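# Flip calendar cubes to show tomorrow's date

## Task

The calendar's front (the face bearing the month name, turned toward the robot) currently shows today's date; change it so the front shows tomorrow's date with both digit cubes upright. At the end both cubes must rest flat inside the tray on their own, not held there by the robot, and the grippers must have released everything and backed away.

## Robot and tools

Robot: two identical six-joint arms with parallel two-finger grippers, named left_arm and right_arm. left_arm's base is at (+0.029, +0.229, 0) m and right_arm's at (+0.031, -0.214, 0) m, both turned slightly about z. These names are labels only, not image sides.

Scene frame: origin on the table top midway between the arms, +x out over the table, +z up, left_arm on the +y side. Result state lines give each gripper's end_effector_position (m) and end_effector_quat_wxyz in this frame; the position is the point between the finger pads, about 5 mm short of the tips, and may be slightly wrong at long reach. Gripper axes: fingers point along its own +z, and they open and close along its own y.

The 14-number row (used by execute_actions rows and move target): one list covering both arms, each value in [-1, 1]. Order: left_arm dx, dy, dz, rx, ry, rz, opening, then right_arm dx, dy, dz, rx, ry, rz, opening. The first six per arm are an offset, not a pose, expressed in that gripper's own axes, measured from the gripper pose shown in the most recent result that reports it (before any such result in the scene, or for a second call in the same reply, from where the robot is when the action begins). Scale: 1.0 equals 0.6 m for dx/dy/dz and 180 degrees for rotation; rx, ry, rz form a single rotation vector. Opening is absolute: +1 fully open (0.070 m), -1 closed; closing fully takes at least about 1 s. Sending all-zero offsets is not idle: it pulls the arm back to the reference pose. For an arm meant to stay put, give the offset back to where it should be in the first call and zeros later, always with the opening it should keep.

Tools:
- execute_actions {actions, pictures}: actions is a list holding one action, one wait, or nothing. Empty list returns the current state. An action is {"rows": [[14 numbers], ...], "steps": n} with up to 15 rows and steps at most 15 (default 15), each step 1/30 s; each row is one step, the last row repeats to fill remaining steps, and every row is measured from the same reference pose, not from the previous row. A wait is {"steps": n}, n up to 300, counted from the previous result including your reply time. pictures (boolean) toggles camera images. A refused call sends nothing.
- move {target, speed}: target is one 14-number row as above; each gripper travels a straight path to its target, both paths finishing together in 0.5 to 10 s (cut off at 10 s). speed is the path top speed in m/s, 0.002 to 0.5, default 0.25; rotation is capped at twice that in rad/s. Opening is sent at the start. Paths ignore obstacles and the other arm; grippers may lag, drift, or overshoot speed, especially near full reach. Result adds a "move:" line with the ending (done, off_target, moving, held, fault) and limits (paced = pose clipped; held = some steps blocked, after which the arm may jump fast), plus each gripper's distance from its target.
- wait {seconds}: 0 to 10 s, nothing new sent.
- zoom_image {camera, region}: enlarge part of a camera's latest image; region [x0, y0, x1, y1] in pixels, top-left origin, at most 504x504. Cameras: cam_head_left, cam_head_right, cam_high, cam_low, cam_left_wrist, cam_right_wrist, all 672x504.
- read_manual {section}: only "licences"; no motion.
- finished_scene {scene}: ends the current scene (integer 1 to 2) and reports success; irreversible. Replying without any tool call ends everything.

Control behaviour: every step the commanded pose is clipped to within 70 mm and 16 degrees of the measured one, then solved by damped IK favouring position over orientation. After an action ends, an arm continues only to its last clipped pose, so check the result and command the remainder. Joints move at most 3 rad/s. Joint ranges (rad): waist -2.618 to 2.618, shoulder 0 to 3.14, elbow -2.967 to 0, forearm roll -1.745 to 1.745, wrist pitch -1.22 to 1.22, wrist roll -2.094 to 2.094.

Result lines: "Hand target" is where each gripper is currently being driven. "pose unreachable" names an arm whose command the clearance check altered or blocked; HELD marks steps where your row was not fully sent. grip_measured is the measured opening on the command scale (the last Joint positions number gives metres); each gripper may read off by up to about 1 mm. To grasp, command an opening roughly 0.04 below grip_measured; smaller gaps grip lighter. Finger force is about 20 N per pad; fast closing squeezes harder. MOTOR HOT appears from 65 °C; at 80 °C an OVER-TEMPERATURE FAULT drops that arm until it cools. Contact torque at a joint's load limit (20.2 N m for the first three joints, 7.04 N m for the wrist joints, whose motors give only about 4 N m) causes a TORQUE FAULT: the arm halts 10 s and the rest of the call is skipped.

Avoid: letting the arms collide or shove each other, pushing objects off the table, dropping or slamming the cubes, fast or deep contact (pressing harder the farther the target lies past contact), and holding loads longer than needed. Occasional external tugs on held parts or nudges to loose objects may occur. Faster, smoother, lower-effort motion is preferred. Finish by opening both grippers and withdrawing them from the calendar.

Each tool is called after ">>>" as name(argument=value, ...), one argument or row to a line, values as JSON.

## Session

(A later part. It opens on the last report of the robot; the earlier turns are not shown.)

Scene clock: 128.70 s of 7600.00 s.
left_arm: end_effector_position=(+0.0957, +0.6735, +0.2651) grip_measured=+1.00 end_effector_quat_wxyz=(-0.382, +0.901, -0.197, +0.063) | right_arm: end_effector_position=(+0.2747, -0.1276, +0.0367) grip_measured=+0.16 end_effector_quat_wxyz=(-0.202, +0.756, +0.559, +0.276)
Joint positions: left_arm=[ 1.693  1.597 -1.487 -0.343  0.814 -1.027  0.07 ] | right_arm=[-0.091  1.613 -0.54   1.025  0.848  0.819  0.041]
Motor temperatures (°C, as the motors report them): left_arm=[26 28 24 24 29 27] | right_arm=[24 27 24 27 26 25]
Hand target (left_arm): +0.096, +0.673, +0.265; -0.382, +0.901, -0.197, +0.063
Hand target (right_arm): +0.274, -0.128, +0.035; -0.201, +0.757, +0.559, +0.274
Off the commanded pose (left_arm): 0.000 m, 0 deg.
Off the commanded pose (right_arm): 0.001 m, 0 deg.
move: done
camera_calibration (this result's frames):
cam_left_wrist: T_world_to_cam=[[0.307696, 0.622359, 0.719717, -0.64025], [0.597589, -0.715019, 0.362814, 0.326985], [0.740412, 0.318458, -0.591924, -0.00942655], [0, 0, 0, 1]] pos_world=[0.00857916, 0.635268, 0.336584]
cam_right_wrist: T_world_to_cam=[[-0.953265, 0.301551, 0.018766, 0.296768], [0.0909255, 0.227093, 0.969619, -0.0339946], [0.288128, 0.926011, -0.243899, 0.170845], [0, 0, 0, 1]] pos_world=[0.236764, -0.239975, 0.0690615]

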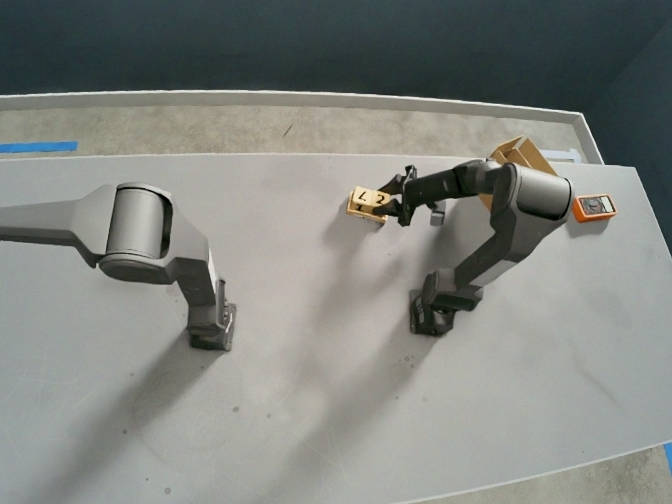

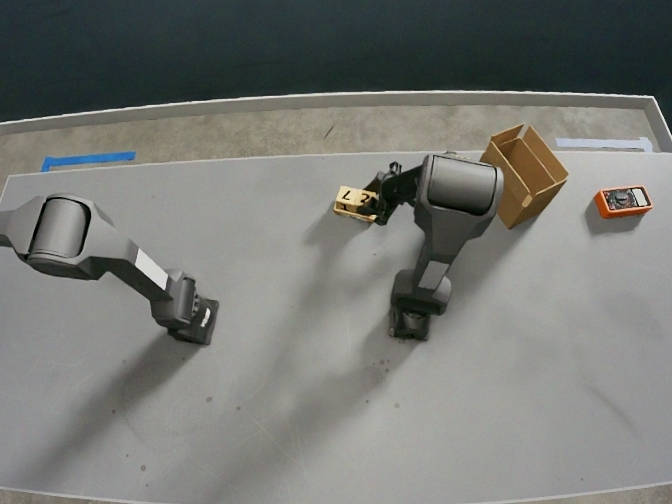

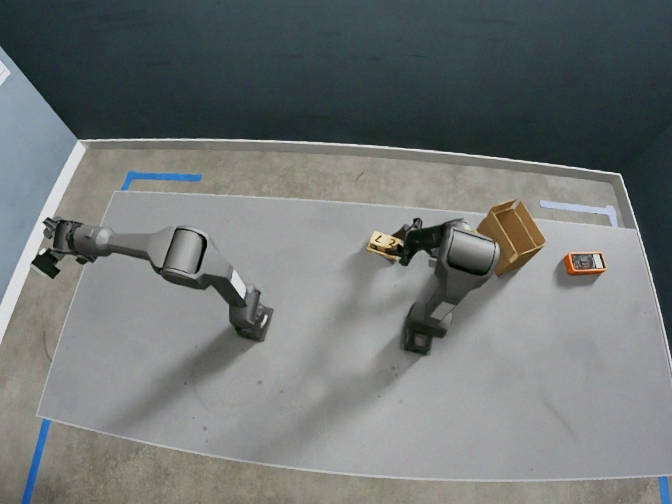

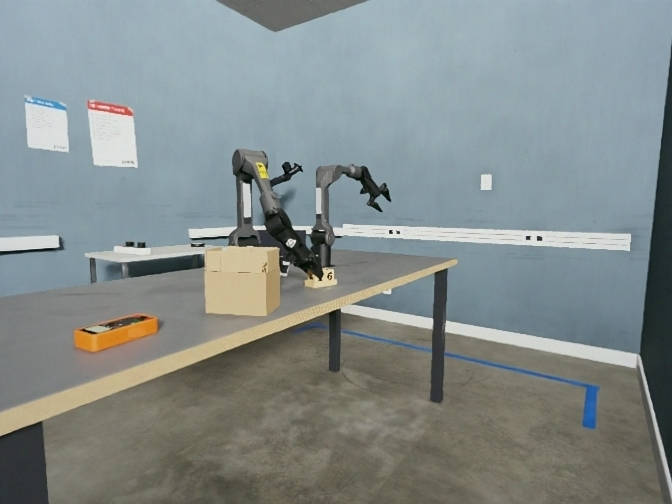

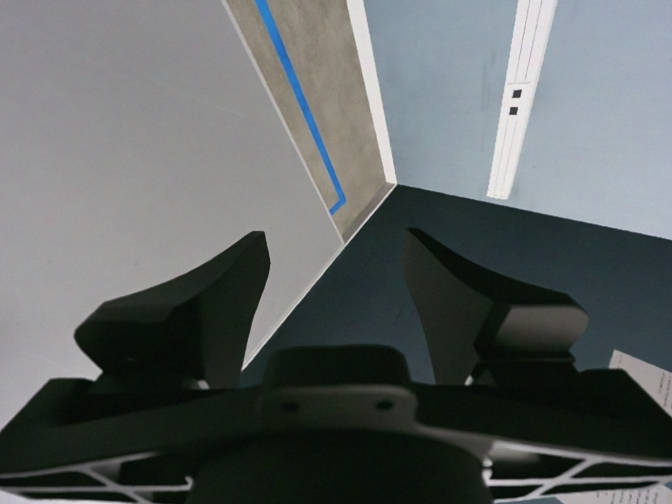

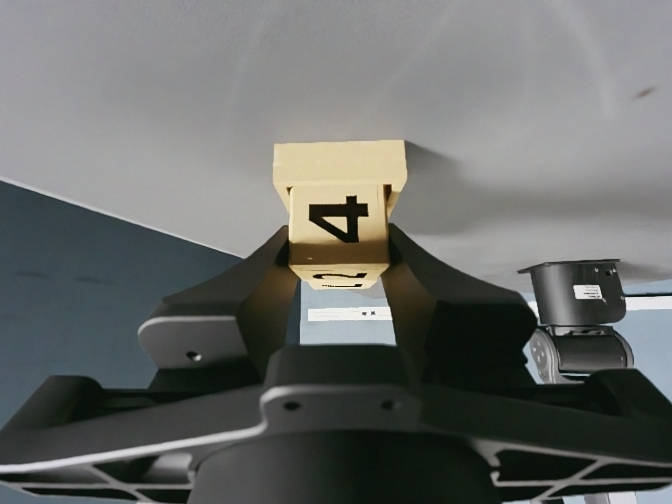

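>>> move(
  target=[0,0,0,0,0,0,1,0,0,0,0,0,0,1],
)

>>> move(
  target=[0,0,0,0,0,0,1,0.09,0,-0.16,0,0,0,1],
)

>>> zoom_image(
  camera="cam_head_left",
  region=[330,175,410,235],
)

Scene clock: 130.97 s of 7600.00 s.
left_arm: end_effector_position=(+0.0957, +0.6735, +0.2651) grip_measured=+1.00 end_effector_quat_wxyz=(-0.382, +0.901, -0.197, +0.063) | right_arm: end_effector_position=(+0.2746, -0.1276, +0.0365) grip_measured=+1.00 end_effector_quat_wxyz=(-0.202, +0.756, +0.559, +0.276)
Joint positions: left_arm=[ 1.693  1.597 -1.487 -0.343  0.814 -1.027  0.07 ] | right_arm=[-0.09   1.613 -0.539  1.025  0.848  0.819  0.07 ]
Motor temperatures (°C, as the motors report them): left_arm=[26 28 24 24 29 27] | right_arm=[24 27 24 28 27 25]
Hand target (left_arm): +0.096, +0.673, +0.265; -0.382, +0.901, -0.197, +0.063
Hand target (right_arm): +0.275, -0.128, +0.037; -0.202, +0.756, +0.559, +0.276
Off the commanded pose (left_arm): 0.000 m, 0 deg.
Off the commanded pose (right_arm): 0.000 m, 0 deg.
move: done
camera_calibration (this result's frames):
cam_left_wrist: T_world_to_cam=[[0.307695, 0.62236, 0.719717, -0.64025], [0.597589, -0.715019, 0.362815, 0.326985], [0.740413, 0.318459, -0.591923, -0.00942663], [0, 0, 0, 1]] pos_world=[0.00857915, 0.635268, 0.336584]
cam_right_wrist: T_world_to_cam=[[-0.953299, 0.301409, 0.0193427, 0.296648], [0.0914991, 0.227174, 0.969546, -0.0339626], [0.287835, 0.926037, -0.244144, 0.170904], [0, 0, 0, 1]] pos_world=[0.23671, -0.23996, 0.0689154]

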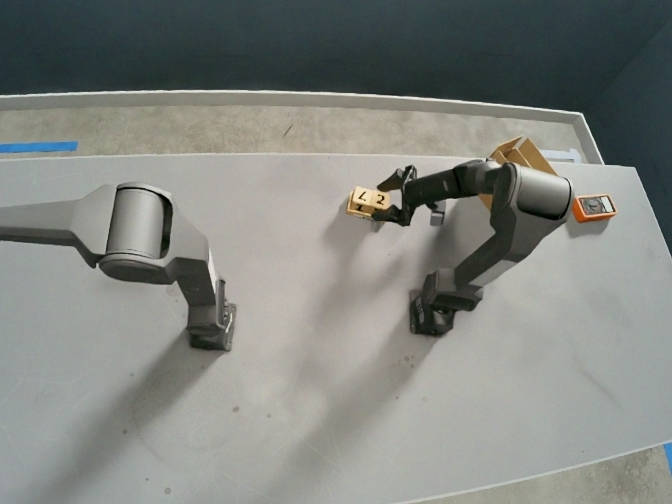

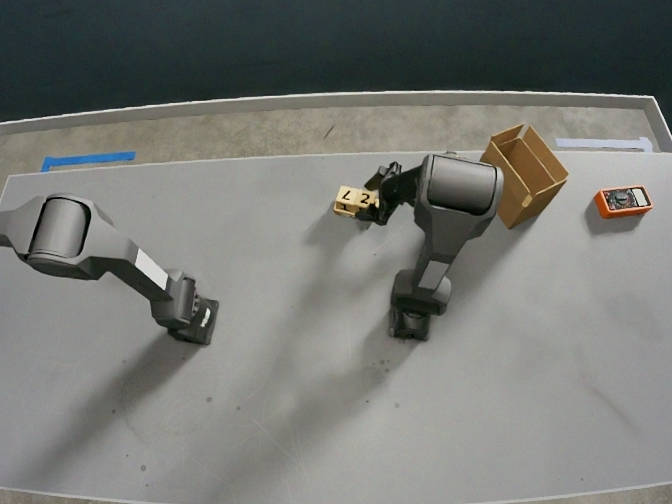

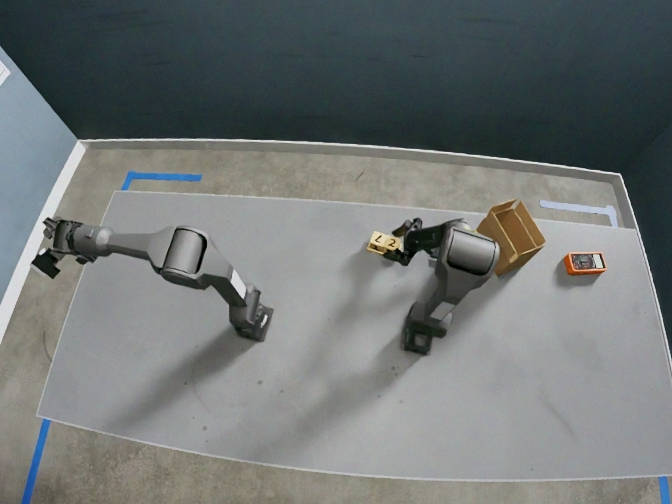

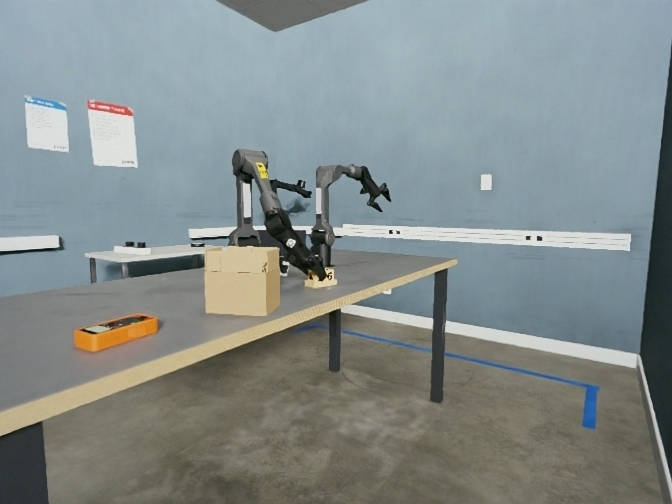

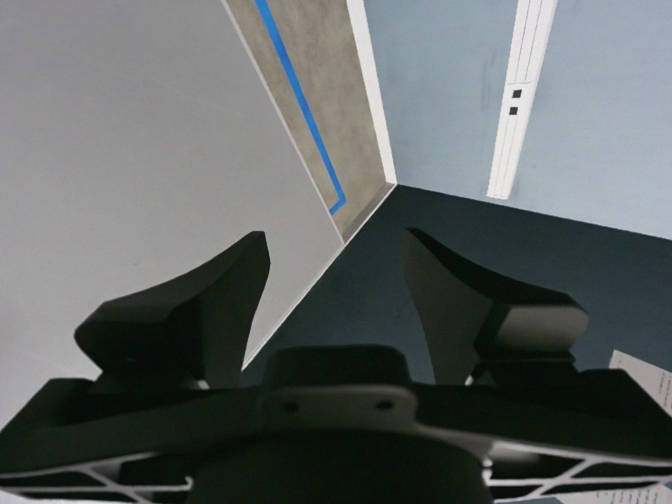

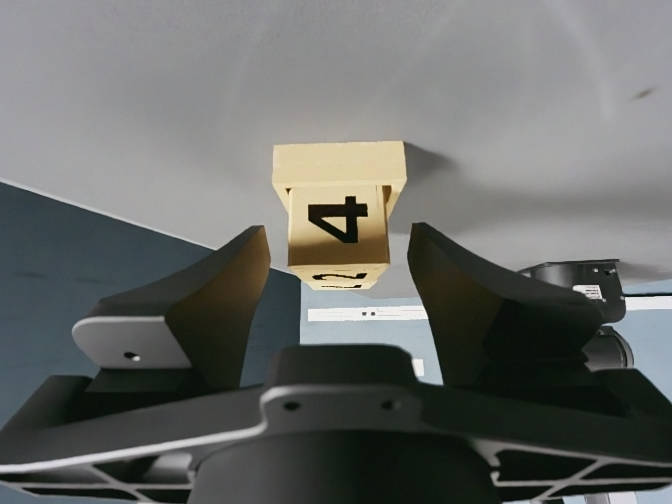

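Scene clock: 131.87 s of 7600.00 s.
left_arm: end_effector_position=(+0.0957, +0.6735, +0.2651) grip_measured=+1.00 end_effector_quat_wxyz=(-0.382, +0.901, -0.197, +0.063) | right_arm: end_effector_position=(+0.2690, -0.1475, +0.1459) grip_measured=+1.00 end_effector_quat_wxyz=(-0.183, +0.761, +0.555, +0.282)
Joint positions: left_arm=[ 1.693  1.597 -1.487 -0.343  0.814 -1.027  0.07 ] | right_arm=[-0.18   1.305 -0.773  0.743  1.21   1.249  0.07 ]
Motor temperatures (°C, as the motors report them): left_arm=[26 28 24 24 29 27] | right_arm=[24 27 24 28 27 25]
Hand target (left_arm): +0.096, +0.673, +0.265; -0.382, +0.901, -0.197, +0.063
Hand target (right_arm): +0.269, -0.147, +0.145; -0.184, +0.761, +0.555, +0.281
Off the commanded pose (left_arm): 0.000 m, 0 deg.
Off the commanded pose (right_arm): 0.002 m, 2 deg.
joint sent to its limit (right arm) — the command would take joint 5 (wrist pitch) past its upper limit, so that joint was sent only as far as its limit.
move: done
camera_calibration (this result's frames):
cam_left_wrist: T_world_to_cam=[[0.307695, 0.62236, 0.719717, -0.64025], [0.597589, -0.715019, 0.362815, 0.326984], [0.740412, 0.318458, -0.591924, -0.00942656], [0, 0, 0, 1]] pos_world=[0.00857912, 0.635268, 0.336584]
cam_right_wrist: T_world_to_cam=[[-0.945552, 0.325289, -0.0108529, 0.301113], [0.0733903, 0.245581, 0.966594, -0.126969], [0.317087, 0.913169, -0.256083, 0.209664], [0, 0, 0, 1]] pos_world=[0.227555, -0.258226, 0.179687]

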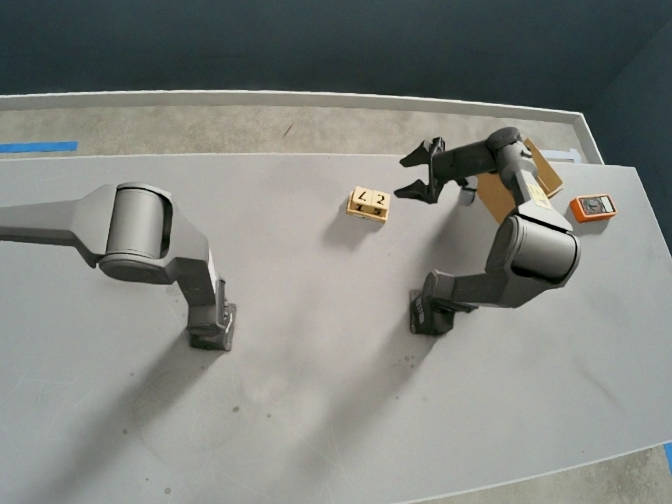

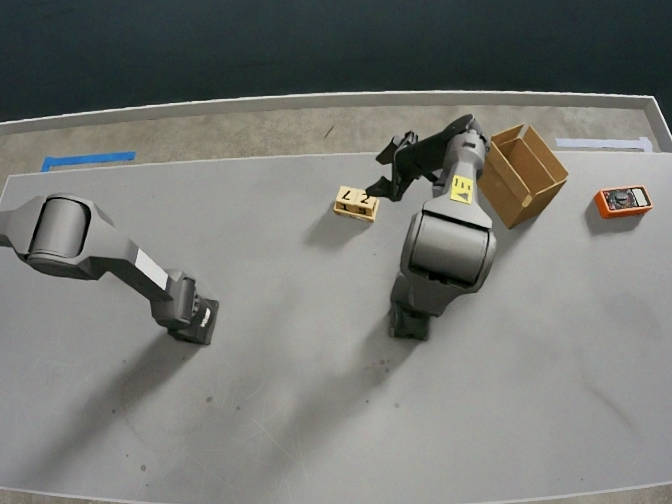

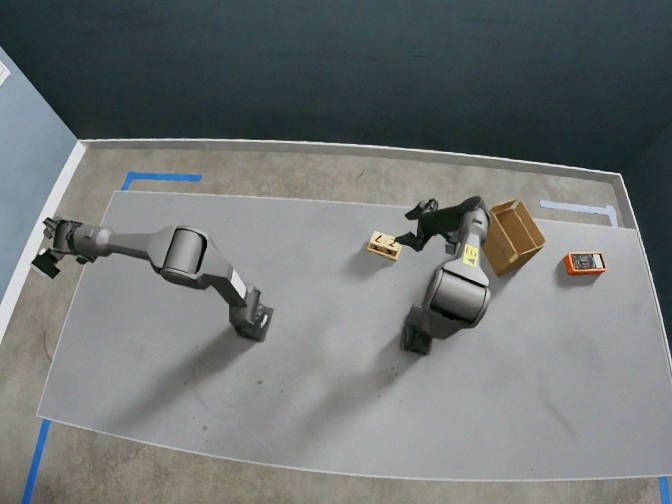

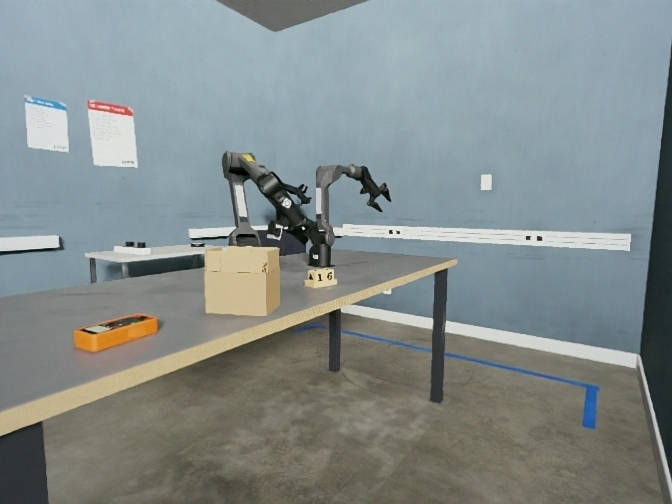

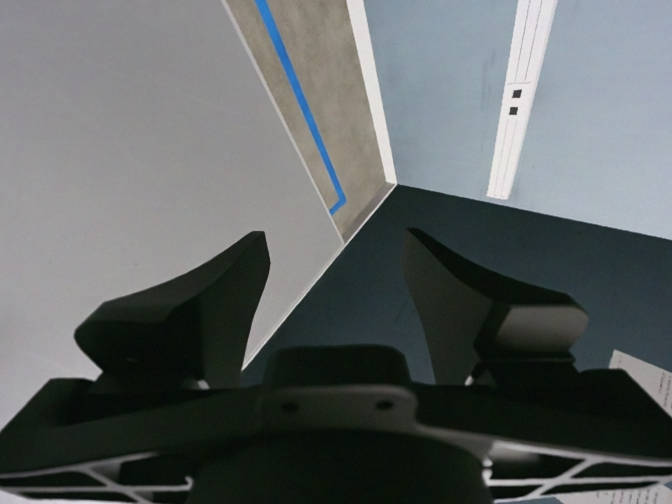

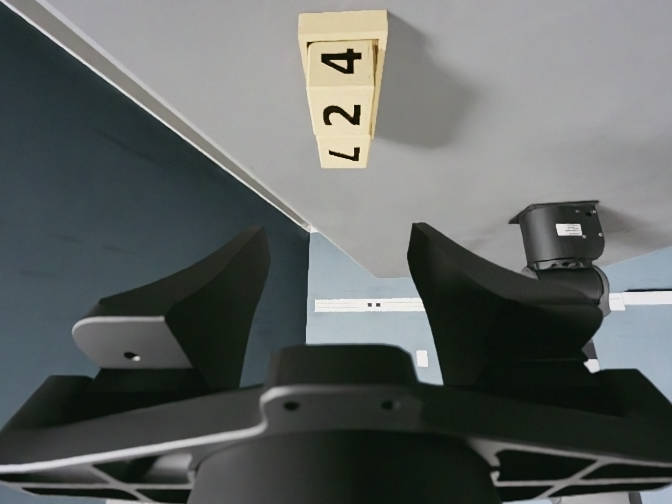

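Region (330, 175, 410, 235) of cam_head_left's 672x504 image, scaled by 6.300, with more detail than that image has; it fills the top 378 rows of this view, and the rest is white.

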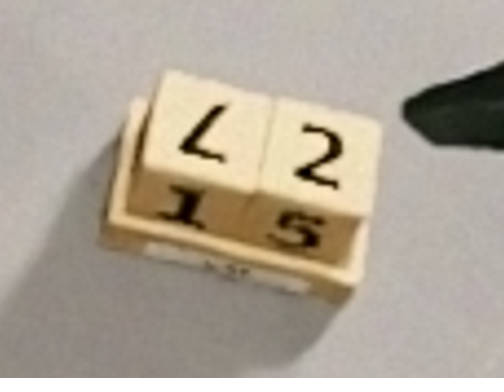

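>>> finished_scene(
  scene=2,
)

The scene is finished: the task was done.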